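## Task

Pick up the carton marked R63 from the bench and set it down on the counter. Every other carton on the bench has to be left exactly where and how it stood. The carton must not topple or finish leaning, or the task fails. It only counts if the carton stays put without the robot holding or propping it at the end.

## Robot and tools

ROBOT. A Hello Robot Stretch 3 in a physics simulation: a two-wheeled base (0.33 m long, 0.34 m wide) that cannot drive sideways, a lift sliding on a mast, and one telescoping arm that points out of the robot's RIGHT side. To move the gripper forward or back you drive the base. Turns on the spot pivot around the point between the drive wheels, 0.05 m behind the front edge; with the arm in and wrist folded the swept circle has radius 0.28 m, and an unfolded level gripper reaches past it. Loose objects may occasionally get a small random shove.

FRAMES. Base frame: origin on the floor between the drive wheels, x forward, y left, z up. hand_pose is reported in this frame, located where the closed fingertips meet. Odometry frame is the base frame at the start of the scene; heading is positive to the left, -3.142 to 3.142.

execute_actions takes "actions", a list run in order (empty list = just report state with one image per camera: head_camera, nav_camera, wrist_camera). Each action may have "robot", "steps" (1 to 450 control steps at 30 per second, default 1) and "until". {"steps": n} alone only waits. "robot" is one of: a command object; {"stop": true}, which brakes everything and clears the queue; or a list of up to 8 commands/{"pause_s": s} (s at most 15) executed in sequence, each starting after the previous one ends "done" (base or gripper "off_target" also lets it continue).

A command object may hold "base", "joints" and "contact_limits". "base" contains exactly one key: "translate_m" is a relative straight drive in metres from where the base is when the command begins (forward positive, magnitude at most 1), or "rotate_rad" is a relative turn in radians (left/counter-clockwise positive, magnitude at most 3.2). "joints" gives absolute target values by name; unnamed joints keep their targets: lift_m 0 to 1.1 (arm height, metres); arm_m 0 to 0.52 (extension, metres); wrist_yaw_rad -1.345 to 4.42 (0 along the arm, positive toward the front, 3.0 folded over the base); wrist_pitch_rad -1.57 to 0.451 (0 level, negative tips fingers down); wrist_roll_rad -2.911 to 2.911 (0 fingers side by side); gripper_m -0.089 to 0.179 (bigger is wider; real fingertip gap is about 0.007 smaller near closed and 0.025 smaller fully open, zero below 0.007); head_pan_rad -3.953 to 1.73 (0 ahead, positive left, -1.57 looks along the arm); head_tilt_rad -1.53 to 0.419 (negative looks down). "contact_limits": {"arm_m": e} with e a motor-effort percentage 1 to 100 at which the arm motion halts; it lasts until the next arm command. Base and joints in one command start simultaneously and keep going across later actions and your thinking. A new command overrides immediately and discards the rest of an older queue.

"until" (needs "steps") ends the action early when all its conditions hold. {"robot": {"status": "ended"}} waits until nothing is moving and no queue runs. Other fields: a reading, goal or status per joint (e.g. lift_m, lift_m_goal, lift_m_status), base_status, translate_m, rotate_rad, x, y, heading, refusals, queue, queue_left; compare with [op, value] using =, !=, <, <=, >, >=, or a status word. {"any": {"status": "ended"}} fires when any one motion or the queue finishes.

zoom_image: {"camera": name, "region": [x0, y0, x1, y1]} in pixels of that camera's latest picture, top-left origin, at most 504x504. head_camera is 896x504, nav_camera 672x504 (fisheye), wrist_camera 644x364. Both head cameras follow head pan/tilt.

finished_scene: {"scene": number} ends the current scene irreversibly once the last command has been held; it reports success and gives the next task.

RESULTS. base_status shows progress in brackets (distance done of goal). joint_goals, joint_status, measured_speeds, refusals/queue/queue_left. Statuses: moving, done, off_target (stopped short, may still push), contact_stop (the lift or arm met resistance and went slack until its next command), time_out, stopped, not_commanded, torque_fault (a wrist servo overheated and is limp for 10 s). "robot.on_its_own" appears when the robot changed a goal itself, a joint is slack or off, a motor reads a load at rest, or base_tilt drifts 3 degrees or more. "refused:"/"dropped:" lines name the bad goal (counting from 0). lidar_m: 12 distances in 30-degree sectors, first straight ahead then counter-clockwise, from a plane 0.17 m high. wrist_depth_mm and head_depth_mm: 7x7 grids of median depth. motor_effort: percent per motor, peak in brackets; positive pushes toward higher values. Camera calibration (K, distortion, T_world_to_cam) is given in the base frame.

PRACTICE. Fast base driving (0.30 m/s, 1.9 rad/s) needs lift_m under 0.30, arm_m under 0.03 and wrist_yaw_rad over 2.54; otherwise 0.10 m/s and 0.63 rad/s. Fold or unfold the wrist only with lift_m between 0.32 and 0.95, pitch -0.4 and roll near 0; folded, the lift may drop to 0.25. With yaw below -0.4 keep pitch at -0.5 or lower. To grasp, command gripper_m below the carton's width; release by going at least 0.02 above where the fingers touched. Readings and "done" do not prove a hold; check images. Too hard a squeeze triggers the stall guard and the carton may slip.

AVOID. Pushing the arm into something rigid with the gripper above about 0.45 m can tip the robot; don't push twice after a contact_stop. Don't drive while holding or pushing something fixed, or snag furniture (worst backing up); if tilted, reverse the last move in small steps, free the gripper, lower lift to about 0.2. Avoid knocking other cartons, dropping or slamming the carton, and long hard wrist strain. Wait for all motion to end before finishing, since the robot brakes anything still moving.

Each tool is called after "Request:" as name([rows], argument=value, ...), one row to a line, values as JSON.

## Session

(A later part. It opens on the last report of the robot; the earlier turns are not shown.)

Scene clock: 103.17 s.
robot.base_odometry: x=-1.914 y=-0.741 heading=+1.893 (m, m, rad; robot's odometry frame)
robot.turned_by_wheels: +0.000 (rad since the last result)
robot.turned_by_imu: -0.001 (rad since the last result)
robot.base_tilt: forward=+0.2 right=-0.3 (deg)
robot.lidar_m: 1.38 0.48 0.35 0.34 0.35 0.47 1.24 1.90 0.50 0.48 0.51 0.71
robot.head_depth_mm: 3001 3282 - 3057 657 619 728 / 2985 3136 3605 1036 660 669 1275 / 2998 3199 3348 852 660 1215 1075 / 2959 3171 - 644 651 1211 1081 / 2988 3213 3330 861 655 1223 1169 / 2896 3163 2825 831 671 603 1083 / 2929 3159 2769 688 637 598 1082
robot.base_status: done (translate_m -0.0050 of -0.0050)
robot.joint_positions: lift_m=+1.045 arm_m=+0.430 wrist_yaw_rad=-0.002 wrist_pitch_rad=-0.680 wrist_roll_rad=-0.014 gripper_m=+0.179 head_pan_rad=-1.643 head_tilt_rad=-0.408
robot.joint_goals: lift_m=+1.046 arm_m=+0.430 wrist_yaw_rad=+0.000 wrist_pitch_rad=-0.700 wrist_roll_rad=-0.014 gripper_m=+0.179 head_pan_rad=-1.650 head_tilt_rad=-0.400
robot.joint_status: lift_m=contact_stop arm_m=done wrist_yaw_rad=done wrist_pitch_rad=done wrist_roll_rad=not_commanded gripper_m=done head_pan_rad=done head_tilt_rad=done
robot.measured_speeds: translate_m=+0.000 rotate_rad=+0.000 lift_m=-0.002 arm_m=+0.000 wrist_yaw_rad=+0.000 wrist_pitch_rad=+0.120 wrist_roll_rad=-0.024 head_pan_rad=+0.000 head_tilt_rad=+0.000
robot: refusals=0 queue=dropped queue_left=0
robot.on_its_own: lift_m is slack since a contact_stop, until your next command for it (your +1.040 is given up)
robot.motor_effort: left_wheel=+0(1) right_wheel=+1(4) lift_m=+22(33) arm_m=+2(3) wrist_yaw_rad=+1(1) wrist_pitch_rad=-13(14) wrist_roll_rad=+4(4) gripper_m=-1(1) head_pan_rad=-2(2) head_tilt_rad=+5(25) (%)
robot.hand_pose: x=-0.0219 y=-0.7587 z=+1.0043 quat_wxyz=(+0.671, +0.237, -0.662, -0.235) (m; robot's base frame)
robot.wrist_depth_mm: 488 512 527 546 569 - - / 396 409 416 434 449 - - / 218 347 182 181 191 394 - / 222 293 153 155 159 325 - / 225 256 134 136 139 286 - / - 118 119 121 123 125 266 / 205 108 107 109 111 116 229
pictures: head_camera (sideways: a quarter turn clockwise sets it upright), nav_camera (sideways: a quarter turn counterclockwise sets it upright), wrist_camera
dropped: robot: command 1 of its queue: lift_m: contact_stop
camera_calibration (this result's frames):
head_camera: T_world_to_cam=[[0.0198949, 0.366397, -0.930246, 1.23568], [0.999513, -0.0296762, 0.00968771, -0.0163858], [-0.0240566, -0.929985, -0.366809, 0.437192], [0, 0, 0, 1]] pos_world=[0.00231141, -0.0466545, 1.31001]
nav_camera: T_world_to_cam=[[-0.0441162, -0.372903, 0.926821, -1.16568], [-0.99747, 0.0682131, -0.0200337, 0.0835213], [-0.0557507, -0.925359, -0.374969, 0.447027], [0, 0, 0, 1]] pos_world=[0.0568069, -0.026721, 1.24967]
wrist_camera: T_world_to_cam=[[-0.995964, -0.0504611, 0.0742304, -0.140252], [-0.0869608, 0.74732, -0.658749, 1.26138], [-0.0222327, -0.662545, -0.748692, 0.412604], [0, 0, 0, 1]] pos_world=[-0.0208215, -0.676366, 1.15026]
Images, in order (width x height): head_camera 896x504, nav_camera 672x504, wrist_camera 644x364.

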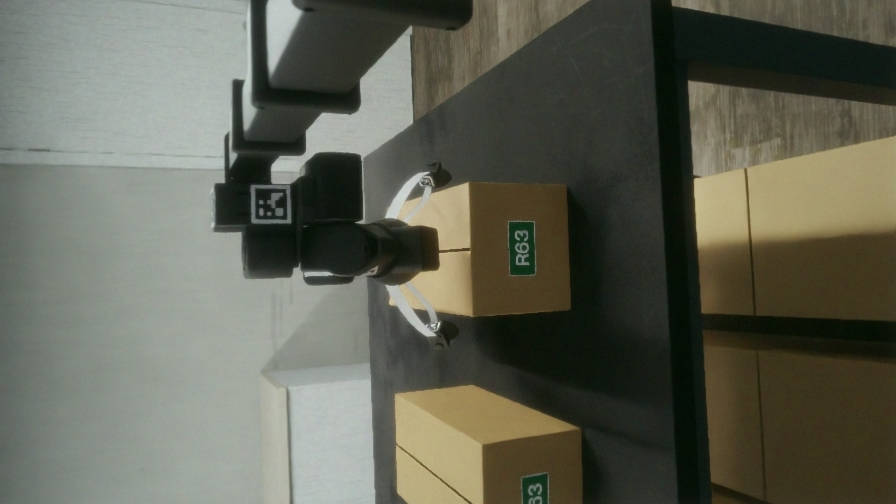

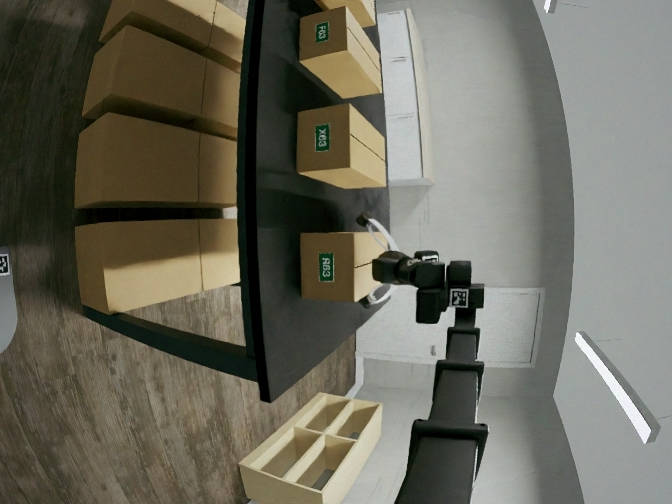

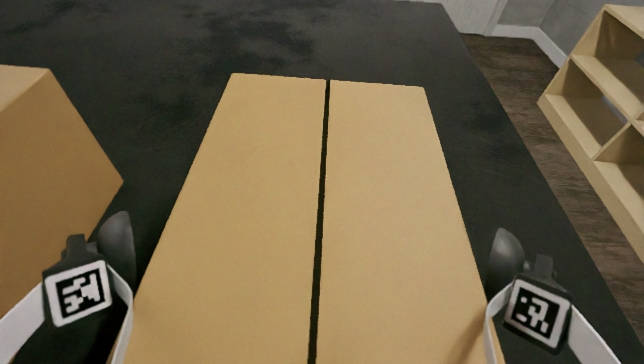

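Steeper.

Request:
execute_actions([
  {"robot":[{"joints":{"lift_m":1.075}},{"joints":{"arm_m":0.46,"wrist_pitch_rad":-0.9}},{"joints":{"gripper_m":0.04}},{"joints":{"lift_m":1.1}}],"steps":450,"until":{"robot":{"status":"ended"}}},
])

Scene clock: 112.13 s.
robot.base_odometry: x=-1.914 y=-0.741 heading=+1.893 (m, m, rad; robot's odometry frame)
robot.turned_by_wheels: +0.000 (rad since the last result)
robot.turned_by_imu: -0.002 (rad since the last result)
robot.base_tilt: forward=+0.2 right=-0.3 (deg)
robot.lidar_m: 1.38 0.48 0.35 0.34 0.35 0.47 1.24 1.90 0.50 0.48 0.51 0.71
robot.head_depth_mm: 2970 - 3567 3243 657 617 729 / 2980 3321 3504 1033 657 671 1289 / 2976 3241 3498 834 661 1209 1073 / 2965 3158 - 655 664 1216 1082 / 2951 3098 3424 815 666 1211 1167 / 2902 3157 2854 829 671 599 1083 / 2853 3109 2773 687 637 596 1080
robot.base_status: done (translate_m -0.0050 of -0.0050)
robot.joint_positions: lift_m=+1.099 arm_m=+0.460 wrist_yaw_rad=-0.002 wrist_pitch_rad=-0.911 wrist_roll_rad=-0.009 gripper_m=+0.047 head_pan_rad=-1.643 head_tilt_rad=-0.408
robot.joint_goals: lift_m=+1.100 arm_m=+0.460 wrist_yaw_rad=+0.000 wrist_pitch_rad=-0.900 wrist_roll_rad=-0.009 gripper_m=+0.044 head_pan_rad=-1.650 head_tilt_rad=-0.400
robot.joint_status: lift_m=done arm_m=done wrist_yaw_rad=done wrist_pitch_rad=done wrist_roll_rad=not_commanded gripper_m=off_target head_pan_rad=done head_tilt_rad=done
robot.measured_speeds: translate_m=+0.000 rotate_rad=+0.000 lift_m=+0.000 arm_m=+0.000 wrist_yaw_rad=+0.000 wrist_pitch_rad=+0.000 wrist_roll_rad=+0.000 head_pan_rad=+0.000 head_tilt_rad=+0.000
robot: refusals=0 queue=done queue_left=0
robot.on_its_own: gripper_m is held at +0.044, not at your +0.040, by its stall guard, which is still easing
robot.motor_effort: left_wheel=+2(1) right_wheel=+0(0) lift_m=+33(31) arm_m=+2(7) wrist_yaw_rad=+1(1) wrist_pitch_rad=+5(12) wrist_roll_rad=+1(4) gripper_m=-46(99) head_pan_rad=-2(3) head_tilt_rad=+5(4) (%)
robot.hand_pose: x=-0.0218 y=-0.7426 z=+1.0209 quat_wxyz=(+0.638, +0.312, -0.632, -0.311) (m; robot's base frame)
robot.wrist_depth_mm: 381 385 373 196 402 - - / 218 348 175 175 178 380 - / 219 313 155 158 160 336 - / 223 281 141 143 146 308 - / 226 133 130 131 133 284 - / 212 119 120 121 123 - - / 227 112 111 113 114 236 254
pictures: head_camera (sideways: a quarter turn clockwise sets it upright), nav_camera (sideways: a quarter turn counterclockwise sets it upright), wrist_camera
camera_calibration (this result's frames):
head_camera: T_world_to_cam=[[0.019886, 0.366271, -0.930296, 1.23575], [0.999513, -0.0296755, 0.00968191, -0.0163783], [-0.0240608, -0.930035, -0.366683, 0.437028], [0, 0, 0, 1]] pos_world=[0.00231146, -0.0466534, 1.31002]
nav_camera: T_world_to_cam=[[-0.0441073, -0.372778, 0.926872, -1.16574], [-0.99747, 0.068211, -0.0200332, 0.0835206], [-0.0557549, -0.92541, -0.374843, 0.446863], [0, 0, 0, 1]] pos_world=[0.0568063, -0.0267281, 1.24967]
wrist_camera: T_world_to_cam=[[-0.996376, -0.0625062, 0.0576816, -0.132674], [-0.0823545, 0.878501, -0.470588, 1.16576], [-0.0212587, -0.473633, -0.880466, 0.710473], [0, 0, 0, 1]] pos_world=[-0.0210838, -0.695911, 1.18179]
Images, in order (width x height): head_camera 896x504, nav_camera 672x504, wrist_camera 644x364.

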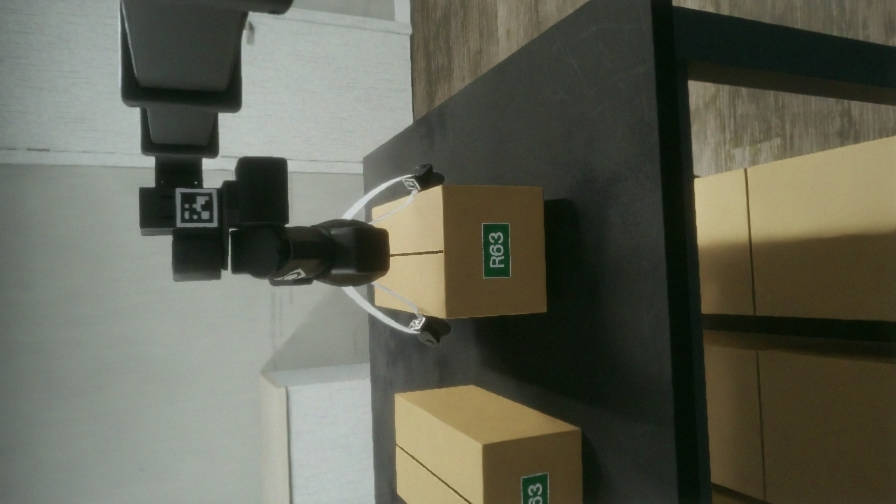

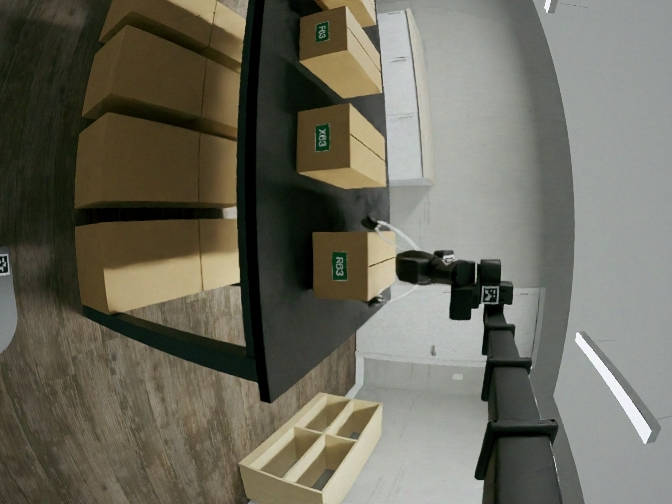

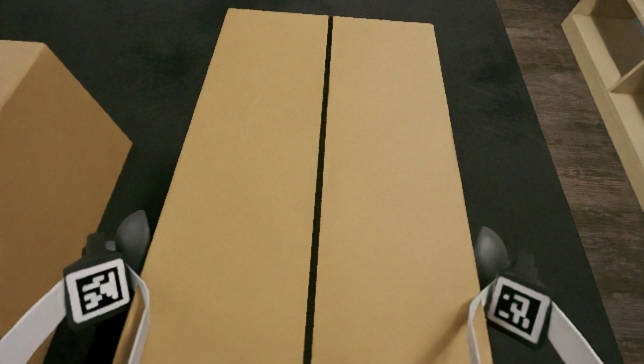

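Request:
execute_actions([
  {"robot":[{"joints":{"arm_m":0.01}},{"base":{"translate_m":-0.6}},{"base":{"rotate_rad":-1.62}},{"base":{"translate_m":1}},{"base":{"translate_m":0.8}},{"base":{"rotate_rad":1.32}},{"base":{"translate_m":1},"joints":{"head_pan_rad":-1.0,"head_tilt_rad":-0.7}}],"steps":450,"until":{"robot":{"status":"ended"}}},
  {"steps":450,"until":{"robot":{"status":"ended"}}},
  {"steps":450,"until":{"robot":{"status":"ended"}}},
  {"steps":450,"until":{"robot":{"status":"ended"}}},
])

Scene clock: 170.60 s.
robot.base_odometry: x=-0.013 y=+0.176 heading=+1.593 (m, m, rad; robot's odometry frame)
robot.turned_by_wheels: -0.300 (rad since the last result)
robot.turned_by_imu: -0.297 (rad since the last result)
robot.base_tilt: forward=+0.2 right=-0.3 (deg)
robot.lidar_m: 1.42 2.43 0.83 0.70 0.70 0.79 1.75 1.78 1.60 1.37 0.78 0.86
robot.head_depth_mm: 1094 1213 1383 1574 1552 - - / 1121 1263 1429 1669 1624 1377 1107 / 1157 1198 1062 1341 1537 1358 1161 / 1190 1168 863 974 1187 1357 1164 / 1228 1175 884 1024 1249 1355 1169 / 1258 1194 923 1071 1322 1366 1171 / 1300 1208 946 1128 1409 1368 1184
robot.base_status: done (translate_m +1.0000 of +1.0000)
robot.joint_positions: lift_m=+1.099 arm_m=+0.010 wrist_yaw_rad=-0.001 wrist_pitch_rad=-0.912 wrist_roll_rad=-0.009 gripper_m=+0.120 head_pan_rad=-1.007 head_tilt_rad=-0.691
robot.joint_goals: lift_m=+1.100 arm_m=+0.010 wrist_yaw_rad=+0.000 wrist_pitch_rad=-0.900 wrist_roll_rad=-0.009 gripper_m=+0.120 head_pan_rad=-1.000 head_tilt_rad=-0.700
robot.joint_status: lift_m=done arm_m=done wrist_yaw_rad=done wrist_pitch_rad=done wrist_roll_rad=not_commanded gripper_m=off_target head_pan_rad=done head_tilt_rad=done
robot.measured_speeds: translate_m=+0.000 rotate_rad=+0.000 lift_m=+0.000 arm_m=+0.000 wrist_yaw_rad=+0.000 wrist_pitch_rad=+0.000 wrist_roll_rad=+0.000 head_pan_rad=+0.000 head_tilt_rad=+0.000
robot: refusals=0 queue=done queue_left=0
robot.on_its_own: gripper_m is held at +0.120, not at your +0.040, by its stall guard, which is not easing now
robot.motor_effort: left_wheel=-2(6) right_wheel=+3(5) lift_m=+33(33) arm_m=-3(4) wrist_yaw_rad=+1(1) wrist_pitch_rad=+5(5) wrist_roll_rad=+2(2) gripper_m=-21(48) head_pan_rad=+2(25) head_tilt_rad=-4(24) (%)
robot.hand_pose: x=-0.0218 y=-0.2931 z=+1.0208 quat_wxyz=(+0.638, +0.313, -0.632, -0.311) (m; robot's base frame)
robot.wrist_depth_mm: 498 862 - - - - - / 562 777 194 192 201 - - / 673 769 165 167 172 - - / 813 910 146 149 151 - - / - - 132 134 136 - - / - 119 120 122 124 127 - / - 111 110 112 113 - -
pictures: head_camera (sideways: a quarter turn clockwise sets it upright), nav_camera (sideways: a quarter turn counterclockwise sets it upright), wrist_camera
camera_calibration (this result's frames):
head_camera: T_world_to_cam=[[-0.332375, 0.51346, -0.791129, 1.0564], [0.824064, 0.5661, 0.0211994, -0.0302969], [0.458743, -0.644895, -0.611282, 0.752343], [0, 0, 0, 1]] pos_world=[0.0309551, -0.0400857, 1.29628]
nav_camera: T_world_to_cam=[[0.31607, -0.531998, 0.785543, -0.983628], [-0.846034, -0.532739, -0.0203816, 0.0830429], [0.429333, -0.658154, -0.618471, 0.760897], [0, 0, 0, 1]] pos_world=[0.0544742, 0.0217395, 1.24497]
wrist_camera: T_world_to_cam=[[-0.996346, -0.0630536, 0.0576178, -0.104597], [-0.0827866, 0.878916, -0.469737, 0.770072], [-0.0210226, -0.47279, -0.880924, 0.923968], [0, 0, 0, 1]] pos_world=[-0.0210387, -0.246581, 1.1817]
Images, in order (width x height): head_camera 896x504, nav_camera 672x504, wrist_camera 644x364.

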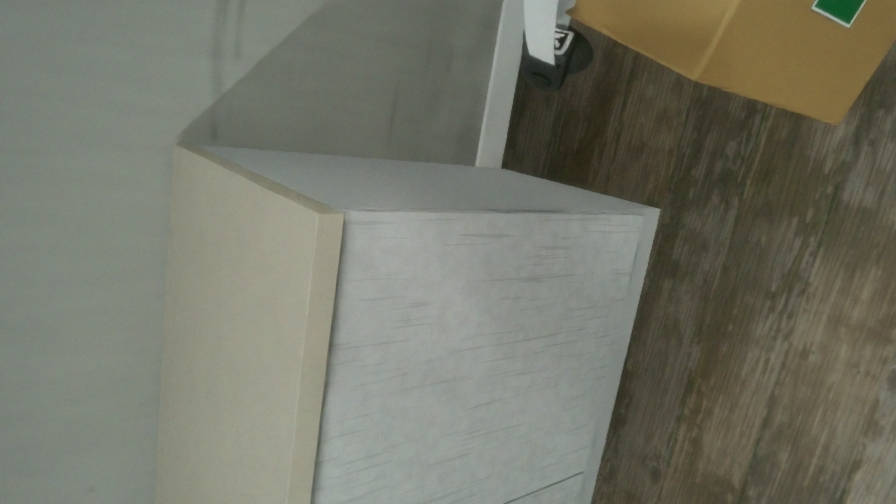

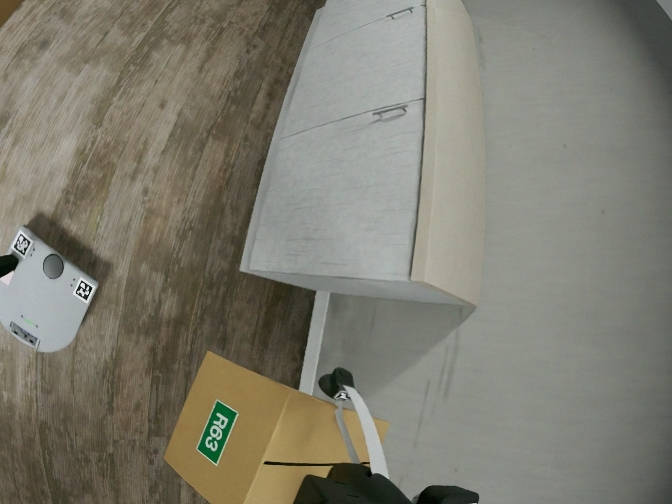

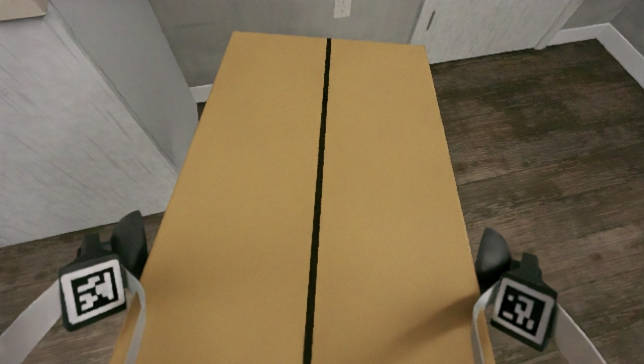

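Request:
execute_actions([
  {"robot":[{"base":{"translate_m":0.85},"joints":{"gripper_m":0.1,"wrist_pitch_rad":-0.8,"head_pan_rad":-1.5,"head_tilt_rad":-0.5}},{"base":{"rotate_rad":0.3}},{"joints":{"arm_m":0.5}}],"steps":450,"until":{"robot":{"status":"ended"}}},
  {"steps":450,"until":{"robot":{"status":"ended"}}},
  {"robot":{"joints":{"lift_m":1.05}},"steps":450,"until":{"robot":{"status":"ended"}}},
])

Scene clock: 195.97 s.
robot.base_odometry: x=-0.032 y=+1.026 heading=+1.893 (m, m, rad; robot's odometry frame)
robot.turned_by_wheels: +0.300 (rad since the last result)
robot.turned_by_imu: +0.294 (rad since the last result)
robot.base_tilt: forward=+0.2 right=-0.3 (deg)
robot.lidar_m: 1.82 1.80 2.35 0.95 0.99 1.37 2.57 0.72 0.52 0.50 0.52 0.72
robot.head_depth_mm: 889 992 1056 788 599 656 768 / 895 - 1040 717 603 662 780 / 908 984 773 717 604 679 795 / 917 1004 1078 799 608 689 810 / 923 1015 1089 804 629 700 829 / 934 1022 1100 806 637 711 847 / 943 1045 1114 809 640 725 861
robot.base_status: done (rotate_rad +0.2999 of +0.3000)
robot.joint_positions: lift_m=+1.056 arm_m=+0.500 wrist_yaw_rad=-0.001 wrist_pitch_rad=-0.781 wrist_roll_rad=-0.009 gripper_m=+0.120 head_pan_rad=-1.493 head_tilt_rad=-0.507
robot.joint_goals: lift_m=+1.056 arm_m=+0.500 wrist_yaw_rad=+0.000 wrist_pitch_rad=-0.800 wrist_roll_rad=-0.009 gripper_m=+0.119 head_pan_rad=-1.500 head_tilt_rad=-0.500
robot.joint_status: lift_m=contact_stop arm_m=done wrist_yaw_rad=done wrist_pitch_rad=done wrist_roll_rad=not_commanded gripper_m=done head_pan_rad=done head_tilt_rad=done
robot.measured_speeds: translate_m=+0.000 rotate_rad=+0.000 lift_m=-0.002 arm_m=+0.000 wrist_yaw_rad=+0.000 wrist_pitch_rad=+0.168 wrist_roll_rad=+0.000 head_pan_rad=+0.000 head_tilt_rad=+0.000
robot: refusals=0 queue=dropped queue_left=0
robot.on_its_own: gripper_m is held at +0.119, not at your +0.100, by its stall guard, which is still easing; lift_m is slack since a contact_stop, until your next command for it (your +1.050 is given up)
robot.motor_effort: left_wheel=-2(6) right_wheel=+3(6) lift_m=+22(36) arm_m=+3(1) wrist_yaw_rad=+1(0) wrist_pitch_rad=-14(13) wrist_roll_rad=+1(1) gripper_m=-21(92) head_pan_rad=-2(23) head_tilt_rad=+4(23) (%)
robot.hand_pose: x=-0.0218 y=-0.8097 z=+0.9970 quat_wxyz=(+0.657, +0.270, -0.651, -0.269) (m; robot's base frame)
robot.wrist_depth_mm: 392 384 375 369 370 367 362 / 358 368 198 194 204 400 397 / 314 319 167 169 173 346 355 / 280 283 148 149 152 305 308 / 252 251 132 134 136 274 277 / - 119 120 121 123 127 248 / 207 111 109 111 112 215 226
pictures: head_camera (sideways: a quarter turn clockwise sets it upright), nav_camera (sideways: a quarter turn counterclockwise sets it upright), wrist_camera
camera_calibration (this result's frames):
head_camera: T_world_to_cam=[[-0.0420292, 0.454679, -0.889663, 1.18311], [0.992816, 0.118848, 0.0138375, -0.021746], [0.112027, -0.88269, -0.456408, 0.552957], [0, 0, 0, 1]] pos_world=[0.00936893, -0.0472609, 1.30524]
nav_camera: T_world_to_cam=[[0.0190227, -0.464356, 0.885444, -1.11208], [-0.996618, -0.079611, -0.0203394, 0.0839115], [0.0799358, -0.882063, -0.4643, 0.562445], [0, 0, 0, 1]] pos_world=[0.059823, -0.0136075, 1.24753]
wrist_camera: T_world_to_cam=[[-0.996371, -0.0547016, 0.0652046, -0.136623], [-0.0824707, 0.809854, -0.580806, 1.26775], [-0.0210352, -0.584076, -0.811427, 0.499458], [0, 0, 0, 1]] pos_world=[-0.0210684, -0.742448, 1.1505]
Images, in order (width x height): head_camera 896x504, nav_camera 672x504, wrist_camera 644x364.

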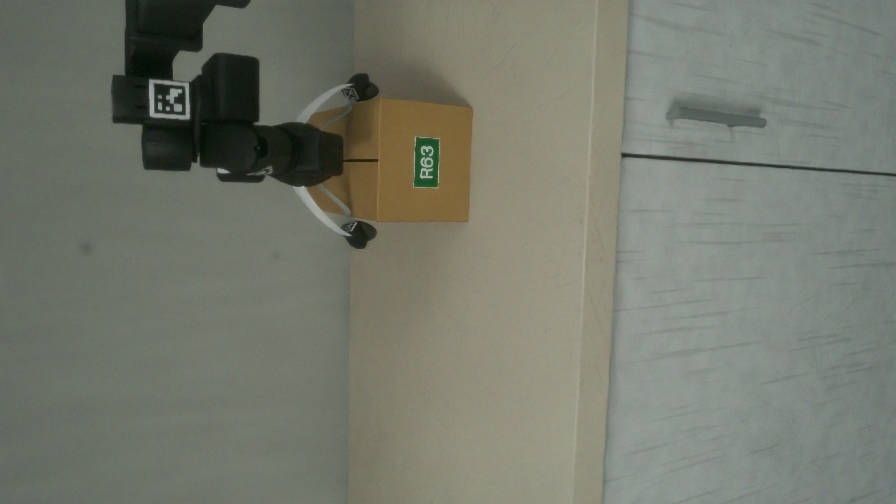

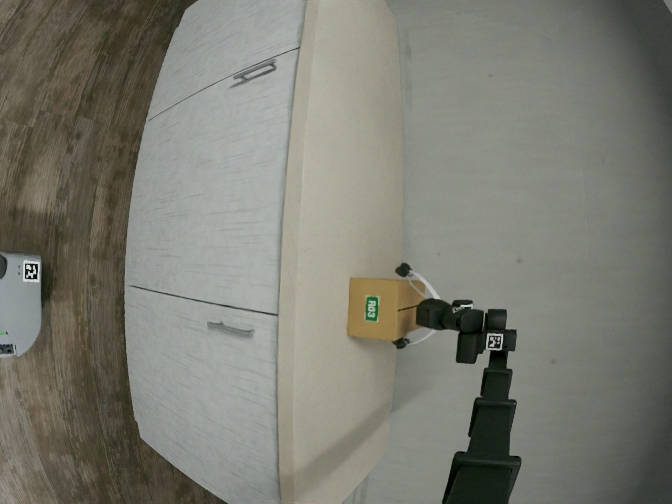

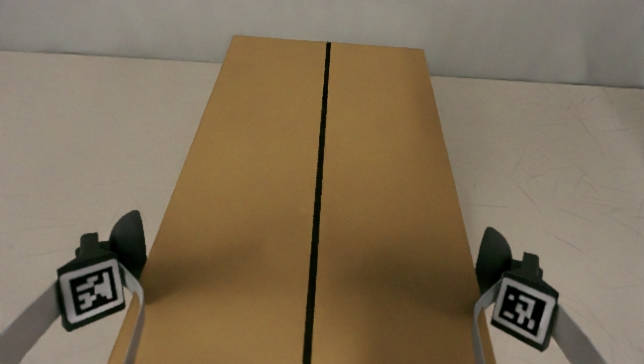

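Request:
execute_actions([
  {"robot":[{"joints":{"gripper_m":0.179}},{"joints":{"lift_m":1.1}},{"joints":{"arm_m":0.3}}],"steps":450,"until":{"robot":{"status":"ended"}}},
])

Request:
finished_scene(scene=1)

Scene clock: 211.00 s.
robot.base_odometry: x=-0.032 y=+1.026 heading=+1.893 (m, m, rad; robot's odometry frame)
robot.turned_by_wheels: +0.000 (rad since the last result)
robot.turned_by_imu: -0.002 (rad since the last result)
robot.base_tilt: forward=+0.2 right=-0.3 (deg)
robot.lidar_m: 1.82 1.80 2.35 0.95 0.99 1.37 2.57 0.72 0.52 0.50 0.52 0.71
robot.head_depth_mm: - - 1051 747 599 654 765 / 876 - 1045 714 601 660 783 / 902 987 1050 717 603 675 792 / 918 1000 1080 796 606 690 809 / 921 1012 1096 802 629 698 827 / 934 1030 1099 807 637 712 844 / 945 1036 1118 808 639 727 866
robot.base_status: done (rotate_rad +0.2999 of +0.3000)
robot.joint_positions: lift_m=+1.099 arm_m=+0.300 wrist_yaw_rad=-0.001 wrist_pitch_rad=-0.809 wrist_roll_rad=-0.008 gripper_m=+0.179 head_pan_rad=-1.493 head_tilt_rad=-0.507
robot.joint_goals: lift_m=+1.100 arm_m=+0.300 wrist_yaw_rad=+0.000 wrist_pitch_rad=-0.800 wrist_roll_rad=-0.008 gripper_m=+0.179 head_pan_rad=-1.500 head_tilt_rad=-0.500
robot.joint_status: lift_m=done arm_m=done wrist_yaw_rad=done wrist_pitch_rad=done wrist_roll_rad=not_commanded gripper_m=done head_pan_rad=done head_tilt_rad=done
robot.measured_speeds: translate_m=+0.000 rotate_rad=+0.000 lift_m=+0.000 arm_m=+0.000 wrist_yaw_rad=+0.000 wrist_pitch_rad=+0.000 wrist_roll_rad=+0.000 head_pan_rad=+0.000 head_tilt_rad=+0.000
robot: refusals=0 queue=done queue_left=0
robot.motor_effort: left_wheel=+0(3) right_wheel=+2(4) lift_m=+32(34) arm_m=-4(1) wrist_yaw_rad=+0(1) wrist_pitch_rad=+4(11) wrist_roll_rad=+1(1) gripper_m=+0(77) head_pan_rad=-4(3) head_tilt_rad=+4(4) (%)
robot.hand_pose: x=-0.0218 y=-0.6048 z=+1.0362 quat_wxyz=(+0.653, +0.279, -0.647, -0.278) (m; robot's base frame)
robot.wrist_depth_mm: 459 467 462 284 495 520 535 / 400 409 396 247 416 448 456 / 354 363 232 222 362 390 397 / 320 323 317 262 331 344 352 / 292 295 297 302 306 313 315 / - 268 271 275 278 281 287 / 240 245 250 251 255 255 262
pictures: head_camera (sideways: a quarter turn clockwise sets it upright), nav_camera (sideways: a quarter turn counterclockwise sets it upright), wrist_camera
camera_calibration (this result's frames):
head_camera: T_world_to_cam=[[-0.0420268, 0.454652, -0.889677, 1.18313], [0.992816, 0.118848, 0.0138362, -0.0217444], [0.112027, -0.882704, -0.456381, 0.552922], [0, 0, 0, 1]] pos_world=[0.00936889, -0.0472608, 1.30524]
nav_camera: T_world_to_cam=[[0.0190204, -0.464329, 0.885459, -1.1121], [-0.996618, -0.079611, -0.0203394, 0.0839114], [0.0799364, -0.882077, -0.464273, 0.562409], [0, 0, 0, 1]] pos_world=[0.0598232, -0.0136092, 1.24753]
wrist_camera: T_world_to_cam=[[-0.996466, -0.0557497, 0.0628288, -0.126125], [-0.0813851, 0.825875, -0.557949, 1.1106], [-0.0207832, -0.561091, -0.827493, 0.681414], [0, 0, 0, 1]] pos_world=[-0.0211309, -0.54191, 1.19145]
Images, in order (width x height): head_camera 896x504, nav_camera 672x504, wrist_camera 644x364.

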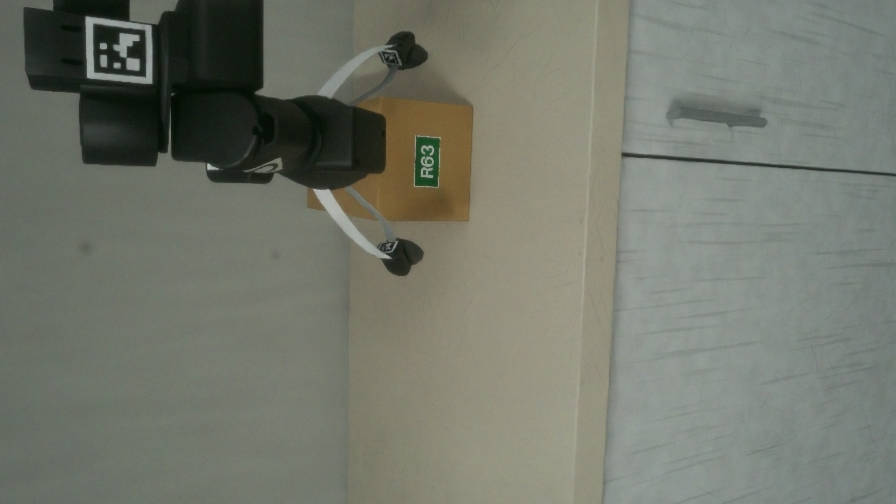

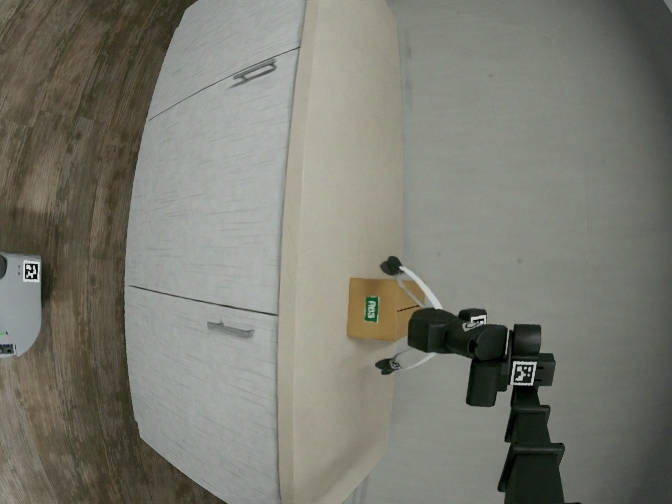

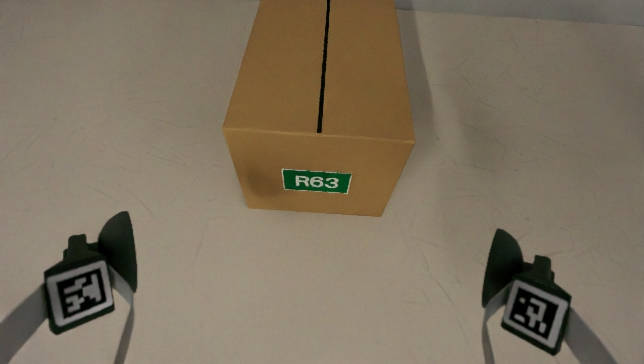

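The scene is finished: the task was done.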